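# Move glass flask from heating mantle to cork ring on desk

## Task

Lift the round-bottom flask out of the heating mantle and set it standing upright in one of the cork rings, with that ring resting on the desk (the rings start on the shelved bench by the window). The flask must never reach the floor, must not drop more than a few centimetres or be struck hard (it is glass and would break), and must stay in place on its own at the end. Finally release it and move the robot away, and the robot itself must not topple or be left tilted.

## Robot and tools

ROBOT. A wheeled base with a lifting column carrying two six-joint arms (left, right), each with a parallel gripper, plus a tilting head. Shoulder height S = 0.90 m + column_m. Folded, the robot measures 0.73 m long, 0.62 m wide, S + 0.43 m tall; its front sits 0.40 m ahead of the column. The base only drives straight or spins in place; it cannot move sideways.

FRAMES. Base frame: origin on the floor below the column, between the drive wheels; x forward, y left, z up. left_hand and right_hand are reported in this frame at the point where the fingers join (tips extend 8 mm further). A hand's z axis runs along the fingers, its y axis across the opening. The odometry frame is the base frame as it stood when the scene began; base_odometry counts wheel turns only, so slip looks like travel. Heading is positive leftward, -3.142 to 3.142.

TOOLS.
execute_actions: arguments "actions" (a list holding zero or one action) and optional "cameras" (names from cam_head_left, cam_head_right, cam_left_wrist, cam_right_wrist, nav_camera, or "all"; omitted or null means all, [] means none). An action may contain:
- "base": exactly one key. translate_m is a relative straight drive in metres from the current spot, forward positive, range -3 to 3. rotate_rad is a relative spin in radians, counter-clockwise (left) positive, range -3.2 to 3.2.
- "joints": a single dictionary for the whole robot keyed by joint name, every value an absolute target, not an offset. column_m 0 to 0.8; head_tilt_rad -0.61 to 1.308 (positive tilts down); for each side X in left/right: X_joint1_rad -2.879 to 2.879, X_joint2_rad 0 to 3.141, X_joint3_rad 0 to 3.019, X_joint4_rad -1.692 to 1.57, X_joint5_rad -1.57 to 1.57 (positive swings hand to robot's right), X_joint6_rad -2.094 to 2.094 (positive rolls clockwise viewed from behind), X_gripper_m 0 to 0.093 (fingertip gap in metres). Joints left out may keep driving toward older targets.
- "speeds": caps for this action only, translate_m 0.05 to 0.8 m/s, rotate_rad 0.1 to 1 rad/s (defaults are the maxima). Speeds do not slow arms. A base move needing over 8.667 s is refused; no action exceeds 15 s. Unknown keys or out-of-range values reject the whole call.
wait: "seconds" 0 to 10; commands nothing and returns state and images.
zoom_image: "camera" plus "region" [x0, y0, x1, y1] in image pixels from top-left, at most 504 by 504, using that camera's latest full image.
finished_scene: "scene" number; ends the scene irreversibly and reports success.
If a result reports a stop, any later motion calls in the same reply are skipped.

ARM GEOMETRY (approximate). With joint1 at -1.57 (left) or 1.57 (right) and joints 5, 6 at 0, the arm works in a vertical forward plane 0.23 m off the centre. Let a = j2 - 0.35, b = 1.05 + j2 - j3, c = b - j4 (c = 1.57 means fingers vertical down). Hand is 0.12 + 0.39 sin a + 0.38 cos b + 0.25 cos c m ahead and S + 0.39 cos a - 0.38 sin b - 0.25 sin c m high. Example: j2, j3, j4 = 0.93, 0.78, 0.14 gives 0.60 m ahead, 0.25 m below S. Reality usually sits up to 5 cm lower and nearer (about 12 cm with heavy or extended loads); trust reported hand positions (1 to 3 cm accuracy). Reach is about 1 m; below 0.4 m height the base housing blocks hands nearer than 0.45 m. Loads with fingers down: a light object (up to 0.3 kg) is fine out to 0.6 m ahead, from 0.14 m above S to 0.7 m below. Targets within 0.03 rad of the current reading (0.08 for joints 2, 3) may not move. For gentle contact, step about 0.05 rad per call from your previous target.

GRIPPER. Fingers 7 cm long; outer width is opening +1 cm at tips, +5 cm at base; body 10 by 7 cm; wrist camera protrudes 11 cm on one side. To grasp, command an opening smaller than the object; "off_target" is then expected. A reading staying 0.002 m or more above target means something is held.

RESULTS. base_status and joint_status: "done" (within tolerance), "off_target", "contact_stop" (column or base only; target is dropped), "time_out", "not_followed" (safety check withheld an arm's targets because of self, other arm, upper body or an obstacle; back the moved joints off by at least 0.05 rad or drive away). on_its_own lists uncommanded behaviour; "held at" gives the target held. motor_effort covers left_wheel and right_wheel only. If turned_by_wheels and turned_by_imu differ by over about 4 % and at least 0.05 rad, the base hit something or slipped. base_tilt is in degrees; a drop of 0.5 or more in forward tilt while moving means leaning back. wheel_motors_off = 1 means wheels are off after overload.

COLUMN. Descending halts with contact_stop when an arm's load changes, e.g. on touchdown, and may overshoot 0.15 to 0.2 m; afterwards it won't go down until raised 0.2 m. If stopped under something overhead, drive clear before lifting.

CAMERAS. Head cameras look ahead, tilted down by about head_tilt_rad. Wrist cameras sit 0.10 m behind the fingertips, looking along the fingers angled 0.62 rad toward the hand's +x; closed fingertips are at image centre. nav_camera is low at the base front. Calibration data are given per camera; poses may be slightly off.

AVOID. Dropping or knocking the glass flask, letting it reach the floor, arm-on-arm collisions or presses, prolonged pushing (motors overheat; at 100 °C an arm goes limp and drops its load; relieve pushing by sending back reported joint positions), base pushing hard for about 3 s (wheels cut out for 2 s), and tipping the robot. Leave the flask upright in the ring, open the gripper and back away.

Each tool is called after "Call:" by a JSON object that holds its "fn" and its "kwargs".

## Session

Call:
{"fn": "execute_actions", "kwargs": {"actions": []}}

Scene clock: 0.00 s.
base_odometry: x=+0.000 y=+0.000 heading=+0.000 (m, m, rad; odometry frame)
turned_by_wheels: +0.000 (rad since the last result)
turned_by_imu: +0.000 (rad since the last result)
base_tilt: forward=-0.2 right=-0.8 (deg)
base_status: not commanded
joint_positions: column_m=+0.556 head_tilt_rad=+0.893 left_joint1_rad=-1.572 left_joint2_rad=+0.875 left_joint3_rad=+0.421 left_joint4_rad=-0.964 left_joint5_rad=-0.005 left_joint6_rad=+0.086 left_gripper_m=+0.095 right_joint1_rad=+1.543 right_joint2_rad=+0.910 right_joint3_rad=+0.402 right_joint4_rad=-0.937 right_joint5_rad=-0.016 right_joint6_rad=+0.023 right_gripper_m=+0.094
joint_status: not commanded
wheel_motors_off: 0
motor_effort: left_wheel=+3 right_wheel=+0 (%)
left_hand: x=+0.1528 y=+0.2252 z=+1.2554 quat_wxyz=(+0.432, -0.040, -0.901, +0.017) (m; base frame)
right_hand: x=+0.1398 y=-0.2284 z=+1.2528 quat_wxyz=(+0.444, -0.025, -0.895, +0.006) (m; base frame)
pictures: cam_head_left, cam_head_right, cam_left_wrist, cam_right_wrist, nav_camera
Images, in order (width x height): cam_head_left 672x504, cam_head_right 672x504, cam_left_wrist 672x504, cam_right_wrist 672x504, nav_camera 672x504.

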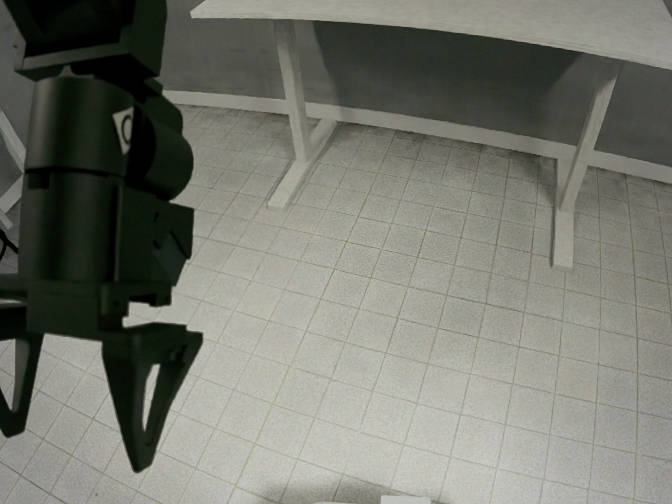

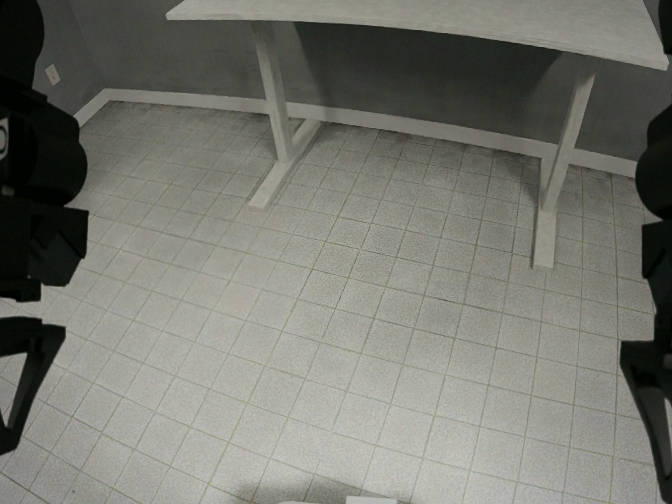

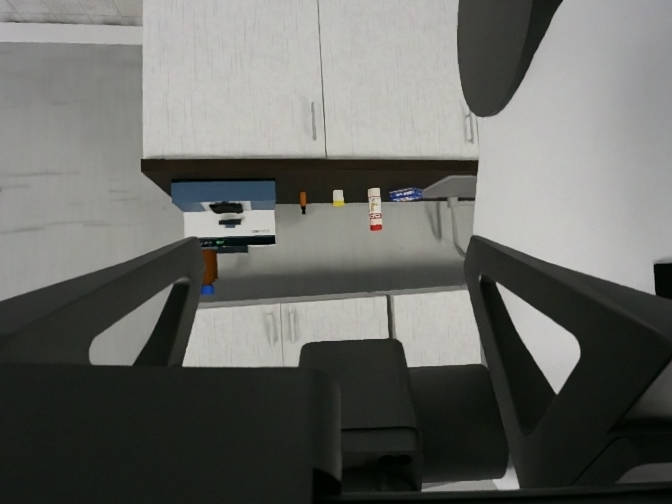

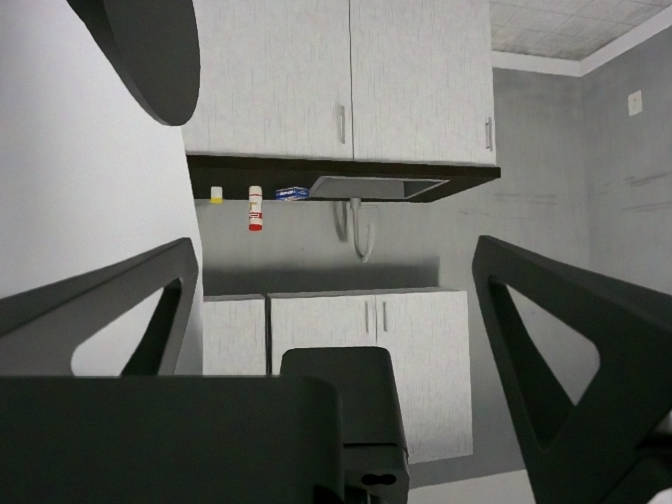

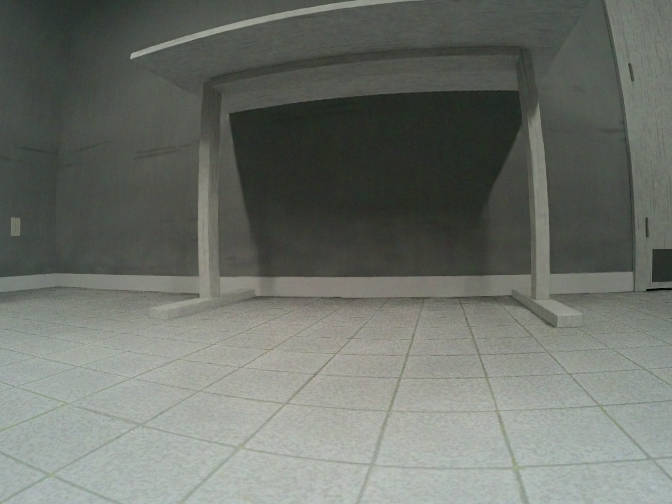

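Call:
{"fn": "execute_actions", "kwargs": {"actions": [{"joints":{"head_tilt_rad":0.35}}], "cameras": ["cam_head_right"]}}

Call:
{"fn": "execute_actions", "kwargs": {"actions": [{"base":{"rotate_rad":1.0}}], "cameras": ["cam_head_right","cam_left_wrist","cam_right_wrist"]}}

Call:
{"fn": "execute_actions", "kwargs": {"actions": [{"base":{"rotate_rad":1.0}}], "cameras": ["cam_head_right","cam_left_wrist","cam_right_wrist"]}}

Scene clock: 6.90 s.
base_odometry: x=+0.000 y=+0.000 heading=+0.000 (m, m, rad; odometry frame)
turned_by_wheels: +0.000 (rad since the last result)
turned_by_imu: +0.000 (rad since the last result)
base_tilt: forward=-0.2 right=-0.7 (deg)
base_status: not commanded
joint_positions: column_m=+0.556 head_tilt_rad=+0.369 left_joint1_rad=-1.572 left_joint2_rad=+0.875 left_joint3_rad=+0.421 left_joint4_rad=-0.964 left_joint5_rad=-0.005 left_joint6_rad=+0.086 left_gripper_m=+0.095 right_joint1_rad=+1.543 right_joint2_rad=+0.910 right_joint3_rad=+0.402 right_joint4_rad=-0.937 right_joint5_rad=-0.016 right_joint6_rad=+0.023 right_gripper_m=+0.094
joint_status: all done
wheel_motors_off: 0
motor_effort: left_wheel=+3(3) right_wheel=+0(0) (%)
left_hand: x=+0.1528 y=+0.2252 z=+1.2554 quat_wxyz=(+0.432, -0.040, -0.901, +0.017) (m; base frame)
right_hand: x=+0.1398 y=-0.2284 z=+1.2528 quat_wxyz=(+0.444, -0.025, -0.895, +0.006) (m; base frame)
pictures: cam_head_right
camera_calibration (this result's frames):
cam_head_right: T_world_to_cam=[[0.134934, -0.990833, -0.0065066, -0.0398864], [-0.342368, -0.0404604, -0.938694, 1.46256], [0.929826, 0.12889, -0.34469, 0.416364], [0, 0, 0, 1]] pos_world=[0.118972, -0.0340098, 1.51616]
Images, in order (width x height): cam_head_right 672x504.

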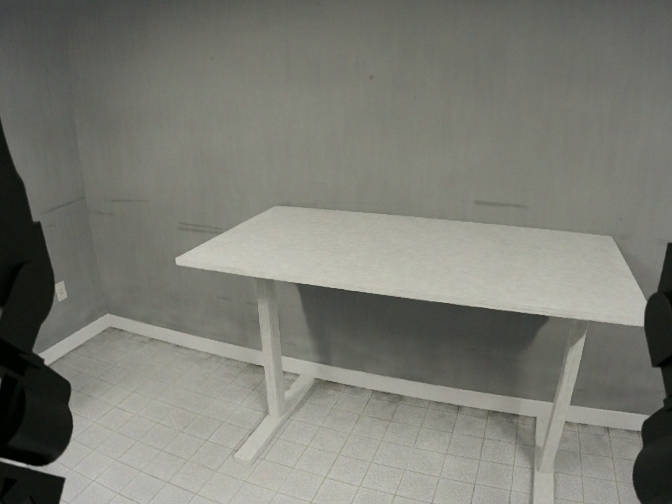

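Scene clock: 9.20 s.
base_odometry: x=+0.000 y=+0.000 heading=+1.000 (m, m, rad; odometry frame)
turned_by_wheels: +1.000 (rad since the last result)
turned_by_imu: +0.998 (rad since the last result)
base_tilt: forward=-0.2 right=-0.8 (deg)
base_status: done
joint_positions: column_m=+0.556 head_tilt_rad=+0.369 left_joint1_rad=-1.572 left_joint2_rad=+0.875 left_joint3_rad=+0.421 left_joint4_rad=-0.964 left_joint5_rad=-0.005 left_joint6_rad=+0.086 left_gripper_m=+0.095 right_joint1_rad=+1.543 right_joint2_rad=+0.910 right_joint3_rad=+0.403 right_joint4_rad=-0.937 right_joint5_rad=-0.016 right_joint6_rad=+0.023 right_gripper_m=+0.094
joint_status: not commanded
wheel_motors_off: 0
motor_effort: left_wheel=-1(37) right_wheel=+1(30) (%)
left_hand: x=+0.1528 y=+0.2252 z=+1.2554 quat_wxyz=(+0.432, -0.040, -0.901, +0.017) (m; base frame)
right_hand: x=+0.1402 y=-0.2284 z=+1.2526 quat_wxyz=(+0.444, -0.025, -0.896, +0.006) (m; base frame)
pictures: cam_head_right, cam_left_wrist, cam_right_wrist
camera_calibration (this result's frames):
cam_head_right: T_world_to_cam=[[0.134935, -0.990833, -0.00649843, -0.039899], [-0.342312, -0.0404604, -0.938715, 1.46259], [0.929847, 0.12889, -0.344633, 0.416276], [0, 0, 0, 1]] pos_world=[0.118973, -0.0340098, 1.51616]
cam_right_wrist: T_world_to_cam=[[-0.036949, -0.998404, 0.0427183, -0.275857], [-0.0215299, 0.0435329, 0.99882, -1.23404], [-0.999085, 0.0359857, -0.0231041, 0.303641], [0, 0, 0, 1]] pos_world=[0.266602, -0.232622, 1.25138]
Images, in order (width x height): cam_head_right 672x504, cam_left_wrist 672x504, cam_right_wrist 672x504.

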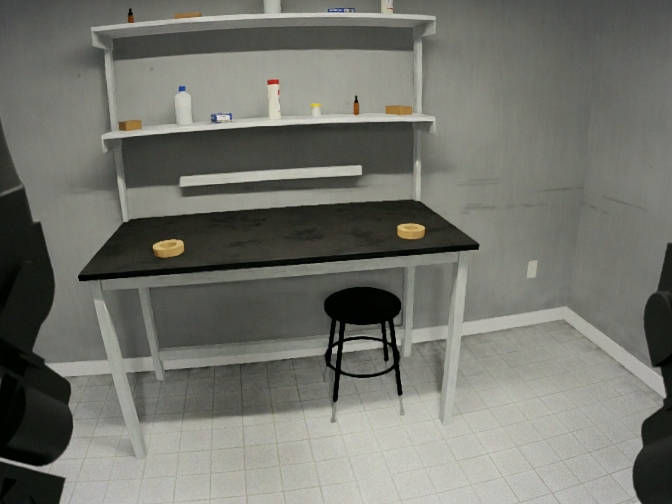

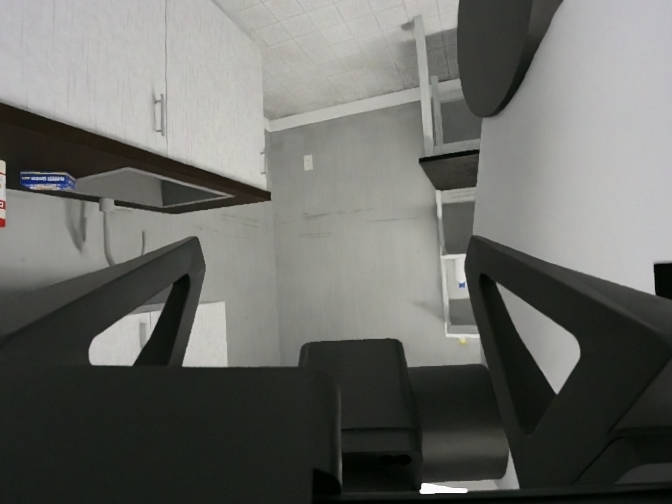

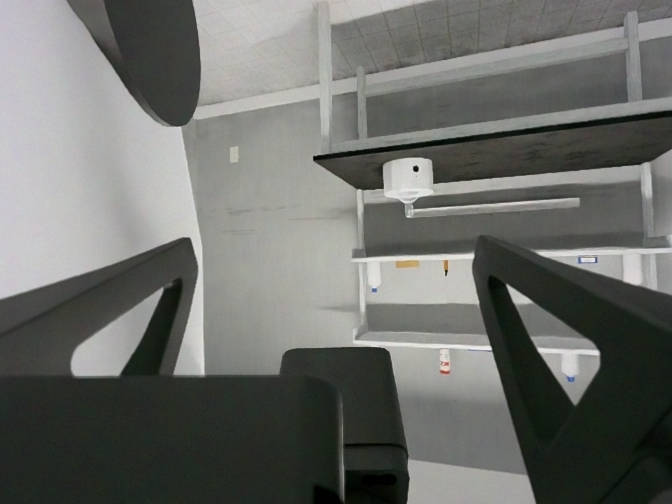

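Scene clock: 11.50 s.
base_odometry: x=+0.000 y=+0.000 heading=+1.999 (m, m, rad; odometry frame)
turned_by_wheels: +0.999 (rad since the last result)
turned_by_imu: +1.001 (rad since the last result)
base_tilt: forward=-0.2 right=-0.8 (deg)
base_status: done
joint_positions: column_m=+0.556 head_tilt_rad=+0.369 left_joint1_rad=-1.572 left_joint2_rad=+0.875 left_joint3_rad=+0.421 left_joint4_rad=-0.964 left_joint5_rad=-0.005 left_joint6_rad=+0.086 left_gripper_m=+0.095 right_joint1_rad=+1.543 right_joint2_rad=+0.910 right_joint3_rad=+0.403 right_joint4_rad=-0.937 right_joint5_rad=-0.016 right_joint6_rad=+0.023 right_gripper_m=+0.094
joint_status: not commanded
wheel_motors_off: 0
motor_effort: left_wheel=-1(31) right_wheel=+1(29) (%)
left_hand: x=+0.1528 y=+0.2252 z=+1.2554 quat_wxyz=(+0.432, -0.040, -0.901, +0.017) (m; base frame)
right_hand: x=+0.1404 y=-0.2284 z=+1.2526 quat_wxyz=(+0.444, -0.025, -0.896, +0.006) (m; base frame)
pictures: cam_head_right, cam_left_wrist, cam_right_wrist
camera_calibration (this result's frames):
cam_head_right: T_world_to_cam=[[0.134935, -0.990833, -0.00649666, -0.0399017], [-0.342299, -0.0404604, -0.938719, 1.4626], [0.929851, 0.12889, -0.344621, 0.416257], [0, 0, 0, 1]] pos_world=[0.118973, -0.0340098, 1.51616]
cam_right_wrist: T_world_to_cam=[[-0.0369563, -0.998404, 0.0427095, -0.275838], [-0.0219112, 0.043538, 0.998811, -1.23389], [-0.999077, 0.0359766, -0.0234852, 0.304316], [0, 0, 0, 1]] pos_world=[0.266805, -0.232625, 1.25136]
Images, in order (width x height): cam_head_right 672x504, cam_left_wrist 672x504, cam_right_wrist 672x504.

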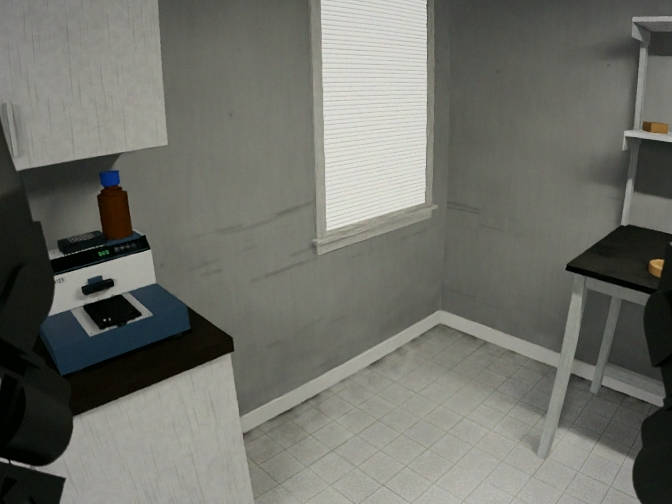

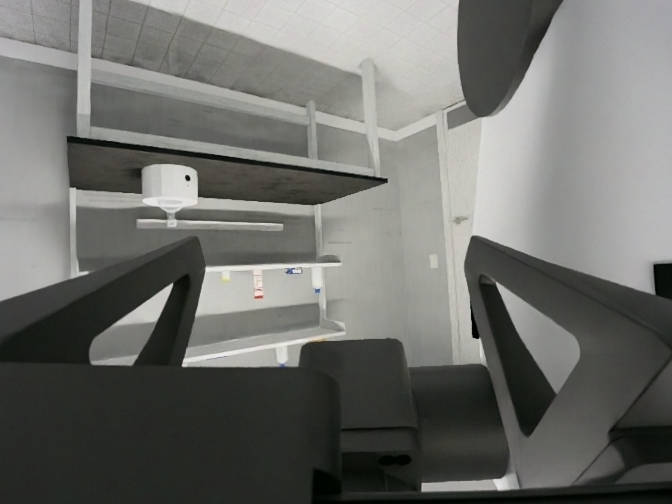

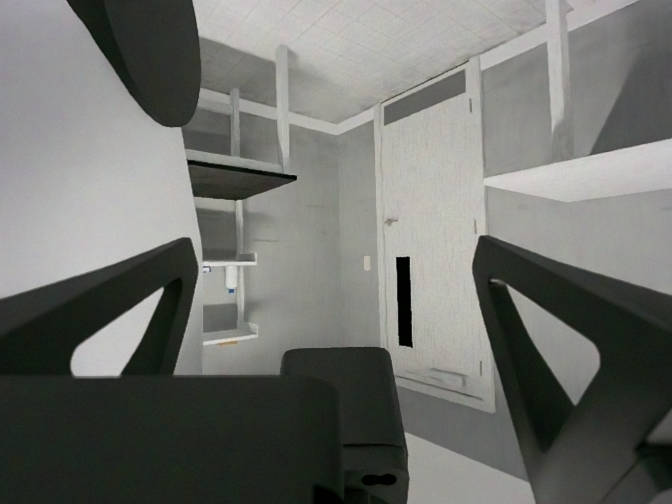

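Call:
{"fn": "execute_actions", "kwargs": {"actions": [{"base":{"rotate_rad":-0.67},"joints":{"head_tilt_rad":0.6,"left_joint2_rad":1.39,"left_joint3_rad":1.29,"left_joint4_rad":-0.385,"left_joint6_rad":0.0,"left_gripper_m":0.06}}], "cameras": []}}

Call:
{"fn": "execute_actions", "kwargs": {"actions": [{"base":{"translate_m":0.85}}], "cameras": ["cam_head_right","cam_head_left"]}}

Scene clock: 36.53 s.
base_odometry: x=+0.000 y=+0.000 heading=+1.330 (m, m, rad; odometry frame)
turned_by_wheels: -0.669 (rad since the last result)
turned_by_imu: -0.671 (rad since the last result)
base_tilt: forward=-0.1 right=-0.7 (deg)
base_status: done
joint_positions: column_m=+0.556 head_tilt_rad=+0.603 left_joint1_rad=-1.571 left_joint2_rad=+1.387 left_joint3_rad=+1.297 left_joint4_rad=-0.387 left_joint5_rad=-0.005 left_joint6_rad=+0.007 left_gripper_m=+0.060 right_joint1_rad=+1.543 right_joint2_rad=+0.910 right_joint3_rad=+0.403 right_joint4_rad=-0.937 right_joint5_rad=-0.016 right_joint6_rad=+0.023 right_gripper_m=+0.094
joint_status: all done
wheel_motors_off: 0
motor_effort: left_wheel=+1(27) right_wheel=-3(25) (%)
left_hand: x=+0.6278 y=+0.2254 z=+1.0604 quat_wxyz=(-0.023, -0.003, -1.000, -0.002) (m; base frame)
right_hand: x=+0.1402 y=-0.2284 z=+1.2526 quat_wxyz=(+0.444, -0.025, -0.896, +0.006) (m; base frame)
pictures: none
No camera images: the call's "cameras" was empty. Leave "cameras" out to get every camera's image.

Scene clock: 39.60 s.
base_odometry: x=+0.203 y=+0.826 heading=+1.331 (m, m, rad; odometry frame)
turned_by_wheels: +0.001 (rad since the last result)
turned_by_imu: +0.001 (rad since the last result)
base_tilt: forward=-0.2 right=-0.7 (deg)
base_status: done
joint_positions: column_m=+0.556 head_tilt_rad=+0.604 left_joint1_rad=-1.571 left_joint2_rad=+1.387 left_joint3_rad=+1.290 left_joint4_rad=-0.387 left_joint5_rad=-0.005 left_joint6_rad=+0.007 left_gripper_m=+0.060 right_joint1_rad=+1.543 right_joint2_rad=+0.910 right_joint3_rad=+0.405 right_joint4_rad=-0.937 right_joint5_rad=-0.016 right_joint6_rad=+0.023 right_gripper_m=+0.094
joint_status: not commanded
wheel_motors_off: 0
motor_effort: left_wheel=+1(59) right_wheel=-1(38) (%)
left_hand: x=+0.6237 y=+0.2254 z=+1.0592 quat_wxyz=(-0.020, -0.003, -1.000, -0.002) (m; base frame)
right_hand: x=+0.1412 y=-0.2284 z=+1.2523 quat_wxyz=(+0.443, -0.025, -0.896, +0.006) (m; base frame)
pictures: cam_head_left, cam_head_right
camera_calibration (this result's frames):
cam_head_left: T_world_to_cam=[[0.125165, -0.991551, -0.0340725, 0.0869072], [-0.557087, -0.0418215, -0.8294, 1.3062], [0.820968, 0.122793, -0.557614, 0.747027], [0, 0, 0, 1]] pos_world=[0.103507, 0.0490703, 1.50288]
cam_head_right: T_world_to_cam=[[0.129719, -0.990833, -0.0377156, 0.00849108], [-0.55133, -0.0404604, -0.833306, 1.31053], [0.824141, 0.12889, -0.551524, 0.740537], [0, 0, 0, 1]] pos_world=[0.111124, -0.0340098, 1.50082]
Images, in order (width x height): cam_head_left 672x504, cam_head_right 672x504.

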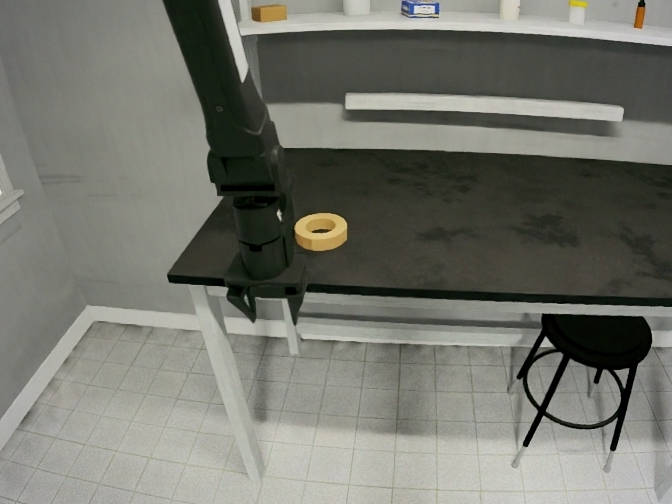

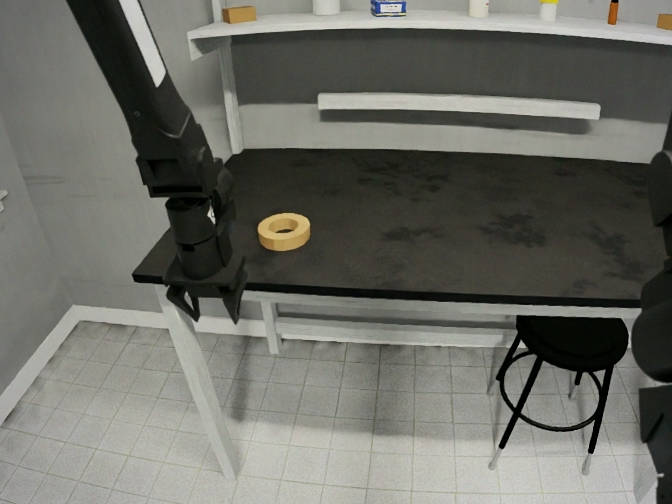

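Call:
{"fn": "execute_actions", "kwargs": {"actions": [{"base":{"translate_m":0.38},"joints":{"left_joint6_rad":-1.57,"head_tilt_rad":0.85,"column_m":0.5}}], "cameras": ["cam_head_right","cam_head_left","cam_left_wrist"]}}

Scene clock: 53.77 s.
base_odometry: x=+0.293 y=+1.195 heading=+1.331 (m, m, rad; odometry frame)
turned_by_wheels: +0.001 (rad since the last result)
turned_by_imu: +0.001 (rad since the last result)
base_tilt: forward=-0.2 right=-0.7 (deg)
base_status: done
joint_positions: column_m=+0.500 head_tilt_rad=+0.852 left_joint1_rad=-1.571 left_joint2_rad=+1.387 left_joint3_rad=+1.290 left_joint4_rad=-0.387 left_joint5_rad=-0.005 left_joint6_rad=-1.562 left_gripper_m=+0.060 right_joint1_rad=+1.543 right_joint2_rad=+0.910 right_joint3_rad=+0.405 right_joint4_rad=-0.937 right_joint5_rad=-0.016 right_joint6_rad=+0.023 right_gripper_m=+0.094
joint_status: all done
wheel_motors_off: 0
motor_effort: left_wheel=+1(40) right_wheel=-1(35) (%)
left_hand: x=+0.6235 y=+0.2254 z=+1.0034 quat_wxyz=(-0.016, +0.704, -0.710, +0.012) (m; base frame)
right_hand: x=+0.1411 y=-0.2284 z=+1.1966 quat_wxyz=(+0.443, -0.025, -0.896, +0.006) (m; base frame)
pictures: cam_head_left, cam_head_right, cam_left_wrist
camera_calibration (this result's frames):
cam_head_left: T_world_to_cam=[[0.112964, -0.991551, -0.0637678, 0.129747], [-0.743715, -0.0418215, -0.667187, 1.02827], [0.658883, 0.122793, -0.742156, 0.998294], [0, 0, 0, 1]] pos_world=[0.0923204, 0.0490703, 1.43521]
cam_head_right: T_world_to_cam=[[0.116484, -0.990833, -0.0684178, 0.0526758], [-0.739093, -0.0404604, -0.672387, 1.03435], [0.663455, 0.12889, -0.737031, 0.993509], [0, 0, 0, 1]] pos_world=[0.0991976, -0.0340098, 1.43133]
cam_left_wrist: T_world_to_cam=[[0.999012, -0.0238943, 0.0374713, -0.65316], [-0.0411908, -0.814374, 0.578876, -0.364487], [0.0166838, -0.579848, -0.814554, 1.06075], [0, 0, 0, 1]] pos_world=[0.619804, 0.302638, 1.09951]
Images, in order (width x height): cam_head_left 672x504, cam_head_right 672x504, cam_left_wrist 672x504.

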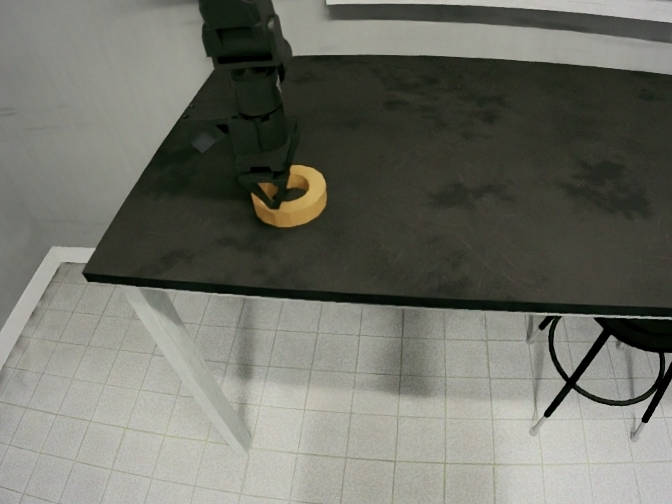

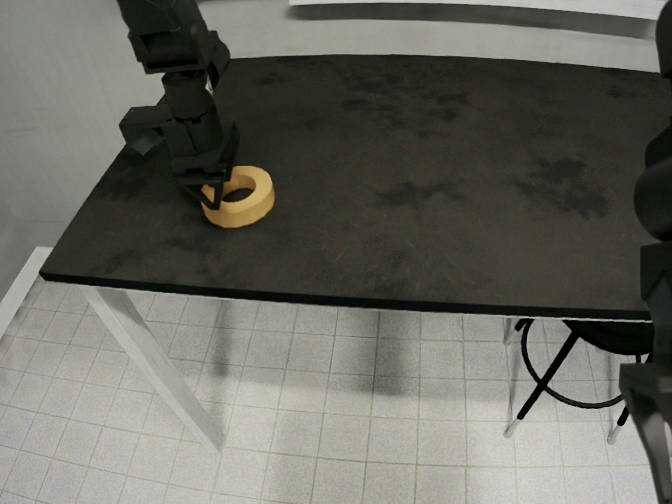

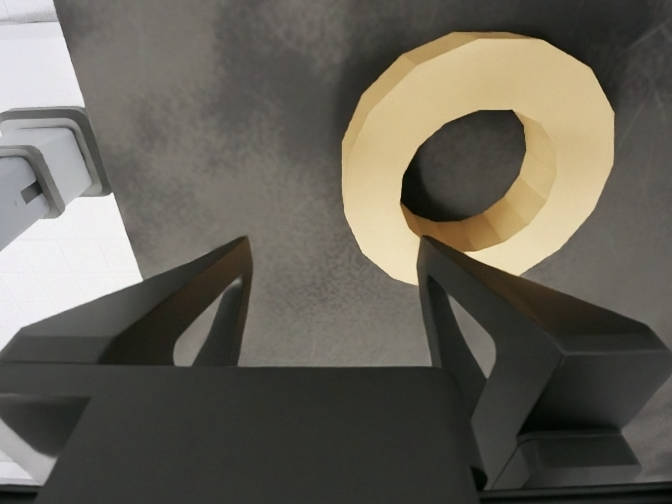

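Call:
{"fn": "execute_actions", "kwargs": {"actions": [{"base":{"translate_m":0.02},"joints":{"column_m":0.445}}], "cameras": ["cam_head_right","cam_left_wrist"]}}

Scene clock: 60.60 s.
base_odometry: x=+0.298 y=+1.214 heading=+1.332 (m, m, rad; odometry frame)
turned_by_wheels: +0.000 (rad since the last result)
turned_by_imu: +0.001 (rad since the last result)
base_tilt: forward=-0.2 right=-0.8 (deg)
base_status: done
joint_positions: column_m=+0.445 head_tilt_rad=+0.852 left_joint1_rad=-1.571 left_joint2_rad=+1.387 left_joint3_rad=+1.290 left_joint4_rad=-0.387 left_joint5_rad=-0.005 left_joint6_rad=-1.562 left_gripper_m=+0.060 right_joint1_rad=+1.543 right_joint2_rad=+0.909 right_joint3_rad=+0.403 right_joint4_rad=-0.937 right_joint5_rad=-0.016 right_joint6_rad=+0.023 right_gripper_m=+0.094
joint_status: all done
wheel_motors_off: 0
motor_effort: left_wheel=+1(37) right_wheel=+0(34) (%)
left_hand: x=+0.6235 y=+0.2254 z=+0.9484 quat_wxyz=(-0.016, +0.704, -0.710, +0.012) (m; base frame)
right_hand: x=+0.1403 y=-0.2284 z=+1.1420 quat_wxyz=(+0.444, -0.025, -0.896, +0.006) (m; base frame)
pictures: cam_head_right, cam_left_wrist
camera_calibration (this result's frames):
cam_head_right: T_world_to_cam=[[0.116475, -0.990833, -0.0684344, 0.048938], [-0.739189, -0.0404604, -0.672282, 0.997233], [0.66335, 0.12889, -0.737126, 0.953122], [0, 0, 0, 1]] pos_world=[0.0991898, -0.0340098, 1.37634]
cam_left_wrist: T_world_to_cam=[[0.999012, -0.0238943, 0.0374713, -0.651099], [-0.0411908, -0.814374, 0.578876, -0.332656], [0.0166838, -0.579848, -0.814554, 1.01596], [0, 0, 0, 1]] pos_world=[0.619804, 0.302638, 1.04452]
Images, in order (width x height): cam_head_right 672x504, cam_left_wrist 672x504.

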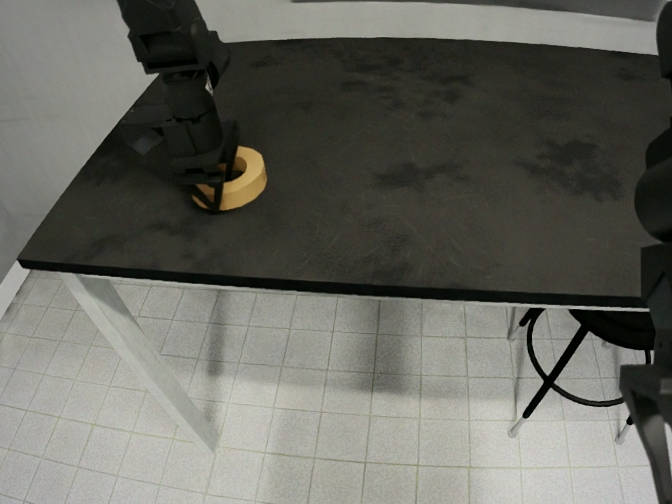

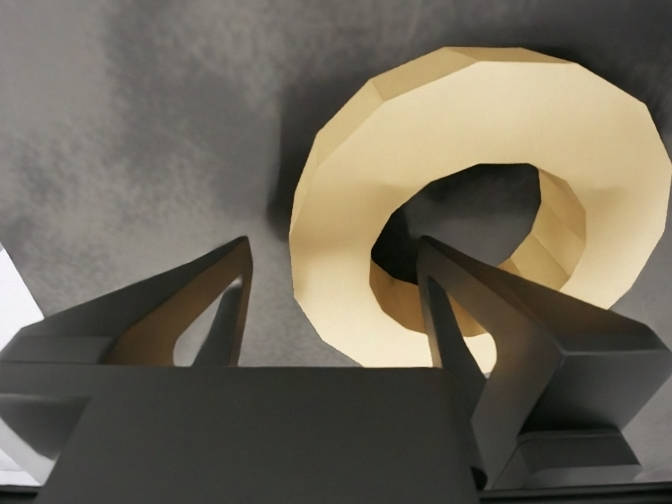

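Call:
{"fn": "execute_actions", "kwargs": {"actions": [{"joints":{"column_m":0.423}}], "cameras": []}}

Call:
{"fn": "execute_actions", "kwargs": {"actions": [{"joints":{"left_gripper_m":0.0}}], "cameras": ["cam_head_right","cam_left_wrist"]}}

Scene clock: 67.60 s.
base_odometry: x=+0.298 y=+1.214 heading=+1.332 (m, m, rad; odometry frame)
turned_by_wheels: +0.000 (rad since the last result)
turned_by_imu: +0.000 (rad since the last result)
base_tilt: forward=-0.3 right=-0.8 (deg)
base_status: not commanded
joint_positions: column_m=+0.423 head_tilt_rad=+0.852 left_joint1_rad=-1.571 left_joint2_rad=+1.375 left_joint3_rad=+1.289 left_joint4_rad=-0.393 left_joint5_rad=-0.005 left_joint6_rad=-1.562 left_gripper_m=+0.060 right_joint1_rad=+1.543 right_joint2_rad=+0.909 right_joint3_rad=+0.403 right_joint4_rad=-0.937 right_joint5_rad=-0.016 right_joint6_rad=+0.023 right_gripper_m=+0.094
joint_status: all done
wheel_motors_off: 0
motor_effort: left_wheel=+2(2) right_wheel=+0(2) (%)
left_hand: x=+0.6263 y=+0.2253 z=+0.9320 quat_wxyz=(-0.017, +0.704, -0.710, +0.014) (m; base frame)
right_hand: x=+0.1403 y=-0.2284 z=+1.1200 quat_wxyz=(+0.444, -0.025, -0.896, +0.006) (m; base frame)
pictures: none
No camera images: the call's "cameras" was empty. Leave "cameras" out to get every camera's image.

Scene clock: 68.23 s.
base_odometry: x=+0.298 y=+1.214 heading=+1.332 (m, m, rad; odometry frame)
turned_by_wheels: +0.000 (rad since the last result)
turned_by_imu: +0.000 (rad since the last result)
base_tilt: forward=-0.2 right=-0.7 (deg)
base_status: not commanded
joint_positions: column_m=+0.423 head_tilt_rad=+0.852 left_joint1_rad=-1.571 left_joint2_rad=+1.375 left_joint3_rad=+1.289 left_joint4_rad=-0.393 left_joint5_rad=-0.004 left_joint6_rad=-1.563 left_gripper_m=+0.024 right_joint1_rad=+1.543 right_joint2_rad=+0.909 right_joint3_rad=+0.403 right_joint4_rad=-0.937 right_joint5_rad=-0.016 right_joint6_rad=+0.023 right_gripper_m=+0.094
joint_status: left_gripper_m off_target (ended at +0.024, target +0.000)
wheel_motors_off: 0
motor_effort: left_wheel=+2(1) right_wheel=+0(1) (%)
left_hand: x=+0.6263 y=+0.2253 z=+0.9320 quat_wxyz=(-0.017, +0.704, -0.710, +0.014) (m; base frame)
right_hand: x=+0.1403 y=-0.2284 z=+1.1200 quat_wxyz=(+0.444, -0.025, -0.896, +0.006) (m; base frame)
pictures: cam_head_right, cam_left_wrist
camera_calibration (this result's frames):
cam_head_right: T_world_to_cam=[[0.116474, -0.990833, -0.0684347, 0.0474323], [-0.739191, -0.0404604, -0.67228, 0.982435], [0.663348, 0.12889, -0.737127, 0.936903], [0, 0, 0, 1]] pos_world=[0.0991897, -0.0340098, 1.35433]
cam_left_wrist: T_world_to_cam=[[0.998831, -0.0231325, 0.0424382, -0.657979], [-0.0434563, -0.814167, 0.579002, -0.321845], [0.021158, -0.58017, -0.814221, 0.999475], [0, 0, 0, 1]] pos_world=[0.622077, 0.302609, 1.02807]
Images, in order (width x height): cam_head_right 672x504, cam_left_wrist 672x504.

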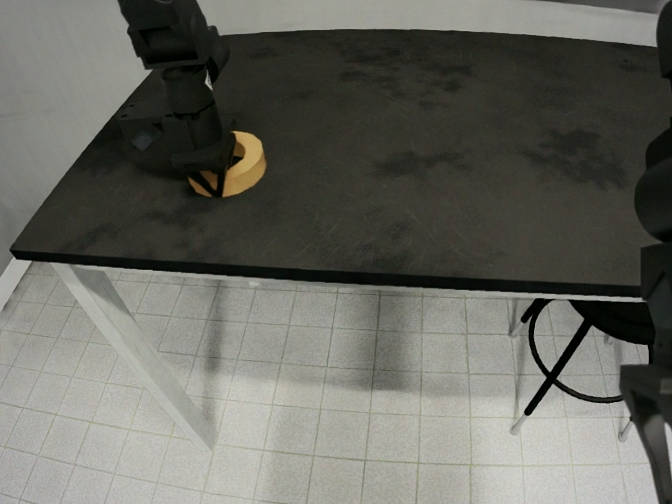

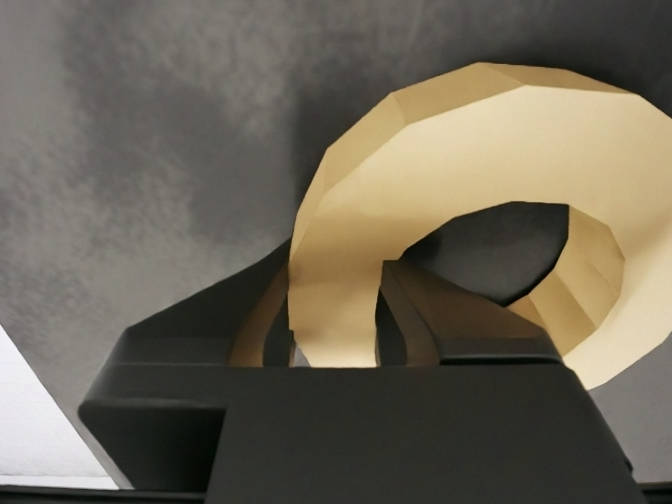

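Call:
{"fn": "execute_actions", "kwargs": {"actions": [{"joints":{"column_m":0.6,"head_tilt_rad":0.5}}], "cameras": []}}

Call:
{"fn": "execute_actions", "kwargs": {"actions": [{"base":{"translate_m":-1.4}}], "cameras": []}}

Call:
{"fn": "execute_actions", "kwargs": {"actions": [{"base":{"rotate_rad":-3.0}}], "cameras": ["cam_head_right","cam_head_left"]}}

Scene clock: 83.83 s.
base_odometry: x=+0.298 y=+1.214 heading=+1.332 (m, m, rad; odometry frame)
turned_by_wheels: +0.000 (rad since the last result)
turned_by_imu: +0.000 (rad since the last result)
base_tilt: forward=-0.2 right=-0.7 (deg)
base_status: not commanded
joint_positions: column_m=+0.600 head_tilt_rad=+0.518 left_joint1_rad=-1.571 left_joint2_rad=+1.376 left_joint3_rad=+1.289 left_joint4_rad=-0.393 left_joint5_rad=-0.004 left_joint6_rad=-1.563 left_gripper_m=+0.024 right_joint1_rad=+1.543 right_joint2_rad=+0.909 right_joint3_rad=+0.403 right_joint4_rad=-0.937 right_joint5_rad=-0.016 right_joint6_rad=+0.023 right_gripper_m=+0.094
joint_status: all done
wheel_motors_off: 0
motor_effort: left_wheel=+2(2) right_wheel=-1(1) (%)
left_hand: x=+0.6262 y=+0.2253 z=+1.1087 quat_wxyz=(-0.017, +0.704, -0.710, +0.014) (m; base frame)
right_hand: x=+0.1403 y=-0.2284 z=+1.2969 quat_wxyz=(+0.444, -0.025, -0.896, +0.006) (m; base frame)
pictures: none
No camera images: the call's "cameras" was empty. Leave "cameras" out to get every camera's image.

Scene clock: 87.70 s.
base_odometry: x=-0.033 y=-0.146 heading=+1.333 (m, m, rad; odometry frame)
turned_by_wheels: +0.001 (rad since the last result)
turned_by_imu: +0.001 (rad since the last result)
base_tilt: forward=-0.2 right=-0.7 (deg)
base_status: done
joint_positions: column_m=+0.600 head_tilt_rad=+0.518 left_joint1_rad=-1.571 left_joint2_rad=+1.376 left_joint3_rad=+1.287 left_joint4_rad=-0.393 left_joint5_rad=-0.004 left_joint6_rad=-1.563 left_gripper_m=+0.024 right_joint1_rad=+1.543 right_joint2_rad=+0.909 right_joint3_rad=+0.400 right_joint4_rad=-0.937 right_joint5_rad=-0.016 right_joint6_rad=+0.023 right_gripper_m=+0.094
joint_status: not commanded
wheel_motors_off: 0
motor_effort: left_wheel=+1(46) right_wheel=-1(51) (%)
left_hand: x=+0.6251 y=+0.2253 z=+1.1082 quat_wxyz=(-0.017, +0.704, -0.710, +0.013) (m; base frame)
right_hand: x=+0.1388 y=-0.2284 z=+1.2974 quat_wxyz=(+0.445, -0.025, -0.895, +0.006) (m; base frame)
pictures: none
No camera images: the call's "cameras" was empty. Leave "cameras" out to get every camera's image.

Scene clock: 92.03 s.
base_odometry: x=-0.033 y=-0.146 heading=-1.666 (m, m, rad; odometry frame)
turned_by_wheels: -2.999 (rad since the last result)
turned_by_imu: -3.001 (rad since the last result)
base_tilt: forward=-0.3 right=-0.7 (deg)
base_status: done
joint_positions: column_m=+0.600 head_tilt_rad=+0.518 left_joint1_rad=-1.571 left_joint2_rad=+1.376 left_joint3_rad=+1.287 left_joint4_rad=-0.393 left_joint5_rad=-0.004 left_joint6_rad=-1.563 left_gripper_m=+0.024 right_joint1_rad=+1.543 right_joint2_rad=+0.909 right_joint3_rad=+0.401 right_joint4_rad=-0.937 right_joint5_rad=-0.016 right_joint6_rad=+0.023 right_gripper_m=+0.094
joint_status: not commanded
wheel_motors_off: 0
motor_effort: left_wheel=+3(48) right_wheel=-2(43) (%)
left_hand: x=+0.6251 y=+0.2253 z=+1.1082 quat_wxyz=(-0.017, +0.704, -0.710, +0.013) (m; base frame)
right_hand: x=+0.1395 y=-0.2284 z=+1.2972 quat_wxyz=(+0.444, -0.025, -0.895, +0.006) (m; base frame)
pictures: cam_head_left, cam_head_right
camera_calibration (this result's frames):
cam_head_left: T_world_to_cam=[[0.127633, -0.991551, -0.0231773, 0.0710093], [-0.483662, -0.0418215, -0.874255, 1.41028], [0.865899, 0.122793, -0.484913, 0.654099], [0, 0, 0, 1]] pos_world=[0.106653, 0.0490703, 1.55177]
cam_head_right: T_world_to_cam=[[0.132483, -0.990833, -0.0264151, -0.00790369], [-0.47759, -0.0404604, -0.877651, 1.41395], [0.868537, 0.12889, -0.478573, 0.64697], [0, 0, 0, 1]] pos_world=[0.11442, -0.0340098, 1.55037]
Images, in order (width x height): cam_head_left 672x504, cam_head_right 672x504.

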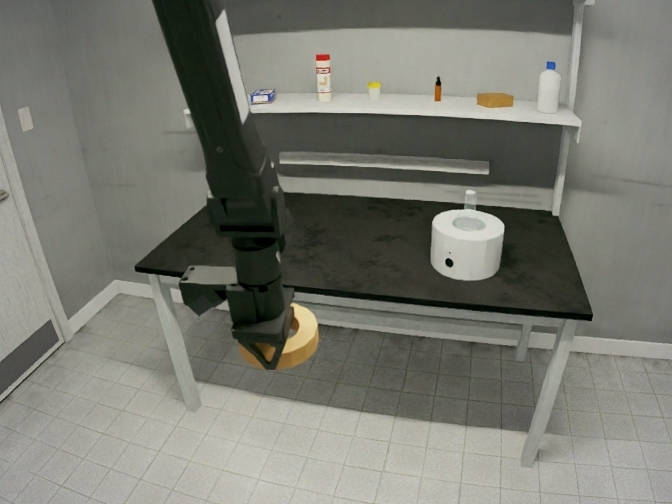

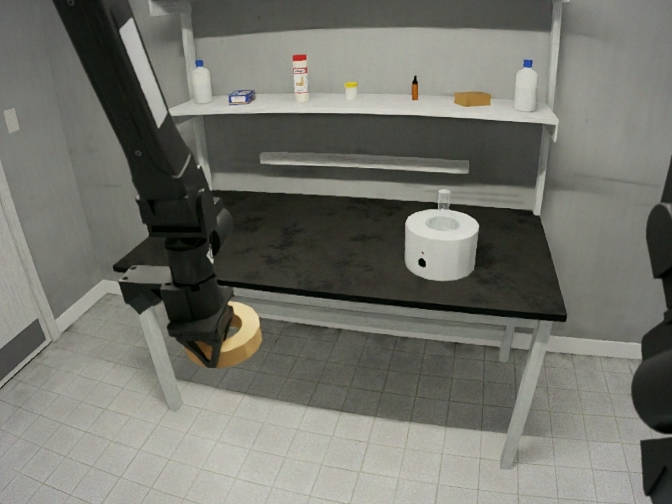

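Call:
{"fn": "execute_actions", "kwargs": {"actions": [{"base":{"rotate_rad":0.036},"joints":{"right_joint1_rad":1.57,"right_joint2_rad":1.39,"right_joint3_rad":1.29,"right_joint4_rad":-0.41,"right_joint5_rad":0,"right_joint6_rad":0,"right_gripper_m":0.08,"head_tilt_rad":0.75}}], "cameras": []}}

Call:
{"fn": "execute_actions", "kwargs": {"actions": [{"base":{"translate_m":0.75}}], "cameras": ["cam_head_right","cam_head_left","cam_right_wrist"]}}

Scene clock: 117.53 s.
base_odometry: x=-0.033 y=-0.146 heading=-1.631 (m, m, rad; odometry frame)
turned_by_wheels: +0.035 (rad since the last result)
turned_by_imu: +0.036 (rad since the last result)
base_tilt: forward=-0.1 right=-0.8 (deg)
base_status: done
joint_positions: column_m=+0.600 head_tilt_rad=+0.752 left_joint1_rad=-1.570 left_joint2_rad=+1.376 left_joint3_rad=+1.287 left_joint4_rad=-0.393 left_joint5_rad=-0.004 left_joint6_rad=-1.563 left_gripper_m=+0.024 right_joint1_rad=+1.559 right_joint2_rad=+1.388 right_joint3_rad=+1.289 right_joint4_rad=-0.414 right_joint5_rad=-0.002 right_joint6_rad=+0.010 right_gripper_m=+0.080
joint_status: all done
wheel_motors_off: 0
motor_effort: left_wheel=-4(18) right_wheel=+3(20) (%)
left_hand: x=+0.6251 y=+0.2258 z=+1.1082 quat_wxyz=(-0.017, +0.704, -0.710, +0.013) (m; base frame)
right_hand: x=+0.6157 y=-0.2320 z=+1.1022 quat_wxyz=(-0.005, -0.008, -1.000, +0.004) (m; base frame)
pictures: none
No camera images: the call's "cameras" was empty. Leave "cameras" out to get every camera's image.

Scene clock: 120.77 s.
base_odometry: x=-0.079 y=-0.895 heading=-1.632 (m, m, rad; odometry frame)
turned_by_wheels: -0.001 (rad since the last result)
turned_by_imu: +0.000 (rad since the last result)
base_tilt: forward=-0.2 right=-0.7 (deg)
base_status: done
joint_positions: column_m=+0.600 head_tilt_rad=+0.753 left_joint1_rad=-1.570 left_joint2_rad=+1.376 left_joint3_rad=+1.287 left_joint4_rad=-0.391 left_joint5_rad=-0.004 left_joint6_rad=-1.563 left_gripper_m=+0.024 right_joint1_rad=+1.559 right_joint2_rad=+1.388 right_joint3_rad=+1.285 right_joint4_rad=-0.414 right_joint5_rad=-0.002 right_joint6_rad=+0.010 right_gripper_m=+0.080
joint_status: not commanded
wheel_motors_off: 0
motor_effort: left_wheel=-1(45) right_wheel=+1(56) (%)
left_hand: x=+0.6250 y=+0.2258 z=+1.1079 quat_wxyz=(-0.017, +0.704, -0.710, +0.013) (m; base frame)
right_hand: x=+0.6136 y=-0.2320 z=+1.1016 quat_wxyz=(-0.003, -0.008, -1.000, +0.004) (m; base frame)
pictures: cam_head_left, cam_head_right, cam_right_wrist
camera_calibration (this result's frames):
cam_head_left: T_world_to_cam=[[0.118723, -0.991551, -0.052269, 0.117591], [-0.673997, -0.0418215, -0.737549, 1.203], [0.729131, 0.122793, -0.673268, 0.959649], [0, 0, 0, 1]] pos_world=[0.0971451, 0.0490703, 1.53952]
cam_head_right: T_world_to_cam=[[0.122686, -0.990833, -0.0565476, 0.0403734], [-0.668883, -0.0404604, -0.742266, 1.20881], [0.733173, 0.12889, -0.667716, 0.9537], [0, 0, 0, 1]] pos_world=[0.104372, -0.0340098, 1.53634]
cam_right_wrist: T_world_to_cam=[[-0.0216248, -0.999637, 0.0160419, -0.235766], [-0.812838, 0.0269215, 0.581867, -0.131838], [-0.582088, -0.000456683, -0.813125, 1.37923], [0, 0, 0, 1]] pos_world=[0.69057, -0.231501, 1.20198]
Images, in order (width x height): cam_head_left 672x504, cam_head_right 672x504, cam_right_wrist 672x504.

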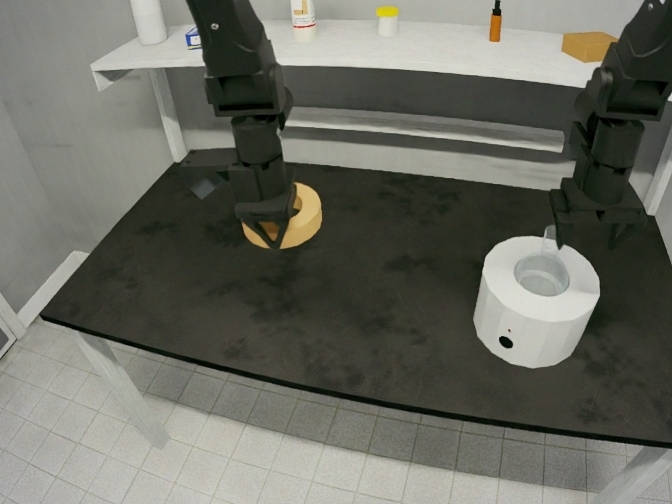

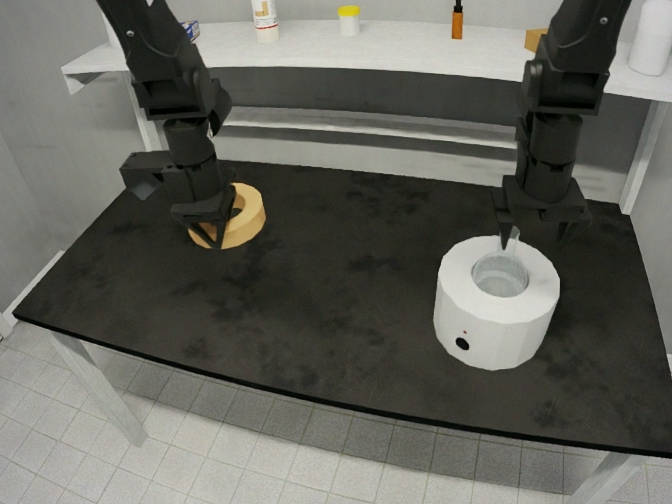

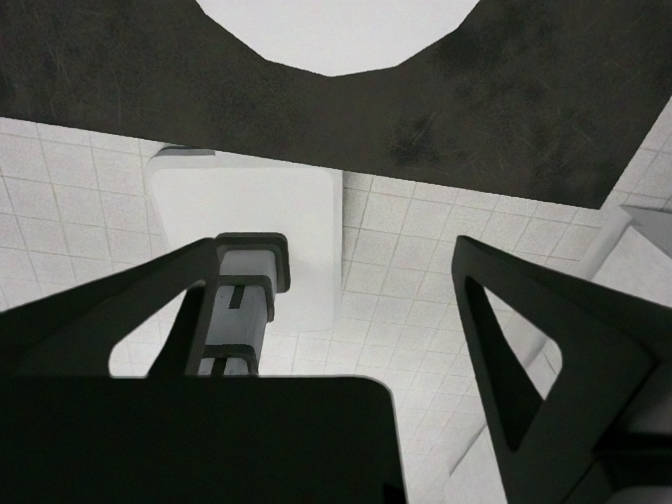

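Call:
{"fn": "execute_actions", "kwargs": {"actions": [{"base":{"translate_m":0.125},"joints":{"column_m":0.57}}], "cameras": ["cam_head_left","cam_right_wrist"]}}

Scene clock: 126.37 s.
base_odometry: x=-0.086 y=-1.019 heading=-1.633 (m, m, rad; odometry frame)
turned_by_wheels: -0.001 (rad since the last result)
turned_by_imu: -0.001 (rad since the last result)
base_tilt: forward=-0.1 right=-0.8 (deg)
base_status: done
joint_positions: column_m=+0.570 head_tilt_rad=+0.753 left_joint1_rad=-1.570 left_joint2_rad=+1.378 left_joint3_rad=+1.287 left_joint4_rad=-0.390 left_joint5_rad=-0.004 left_joint6_rad=-1.563 left_gripper_m=+0.024 right_joint1_rad=+1.559 right_joint2_rad=+1.388 right_joint3_rad=+1.285 right_joint4_rad=-0.414 right_joint5_rad=-0.002 right_joint6_rad=+0.010 right_gripper_m=+0.080
joint_status: all done
wheel_motors_off: 0
motor_effort: left_wheel=+0(38) right_wheel=+1(33) (%)
left_hand: x=+0.6250 y=+0.2258 z=+1.0774 quat_wxyz=(-0.017, +0.704, -0.710, +0.013) (m; base frame)
right_hand: x=+0.6136 y=-0.2320 z=+1.0718 quat_wxyz=(-0.003, -0.008, -1.000, +0.004) (m; base frame)
pictures: cam_head_left, cam_right_wrist
camera_calibration (this result's frames):
cam_head_left: T_world_to_cam=[[0.118715, -0.991551, -0.0522878, 0.116059], [-0.674114, -0.0418215, -0.737442, 1.1808], [0.729025, 0.122793, -0.673383, 0.939716], [0, 0, 0, 1]] pos_world=[0.0971378, 0.0490703, 1.50963]
cam_right_wrist: T_world_to_cam=[[-0.0216248, -0.999637, 0.0160419, -0.235286], [-0.812838, 0.0269215, 0.581867, -0.114451], [-0.582088, -0.000456683, -0.813125, 1.35493], [0, 0, 0, 1]] pos_world=[0.69057, -0.231501, 1.1721]
Images, in order (width x height): cam_head_left 672x504, cam_right_wrist 672x504.

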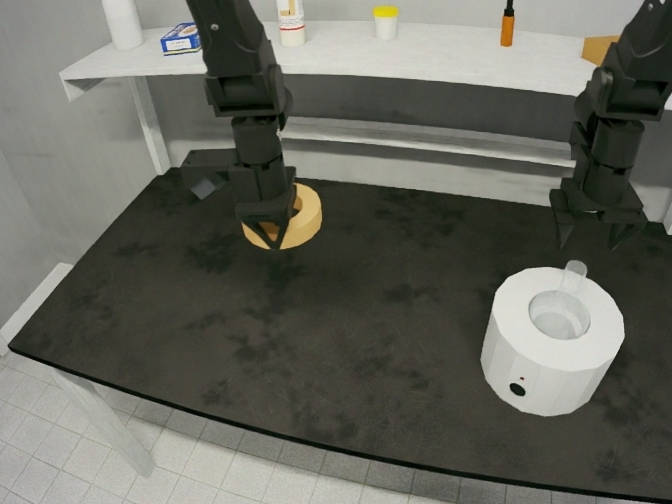

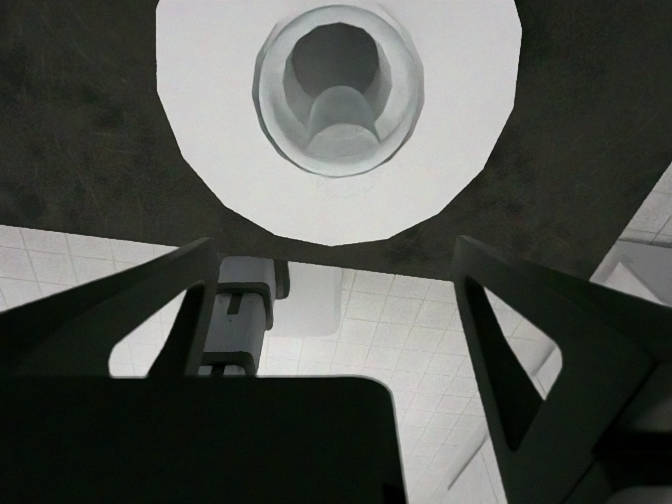

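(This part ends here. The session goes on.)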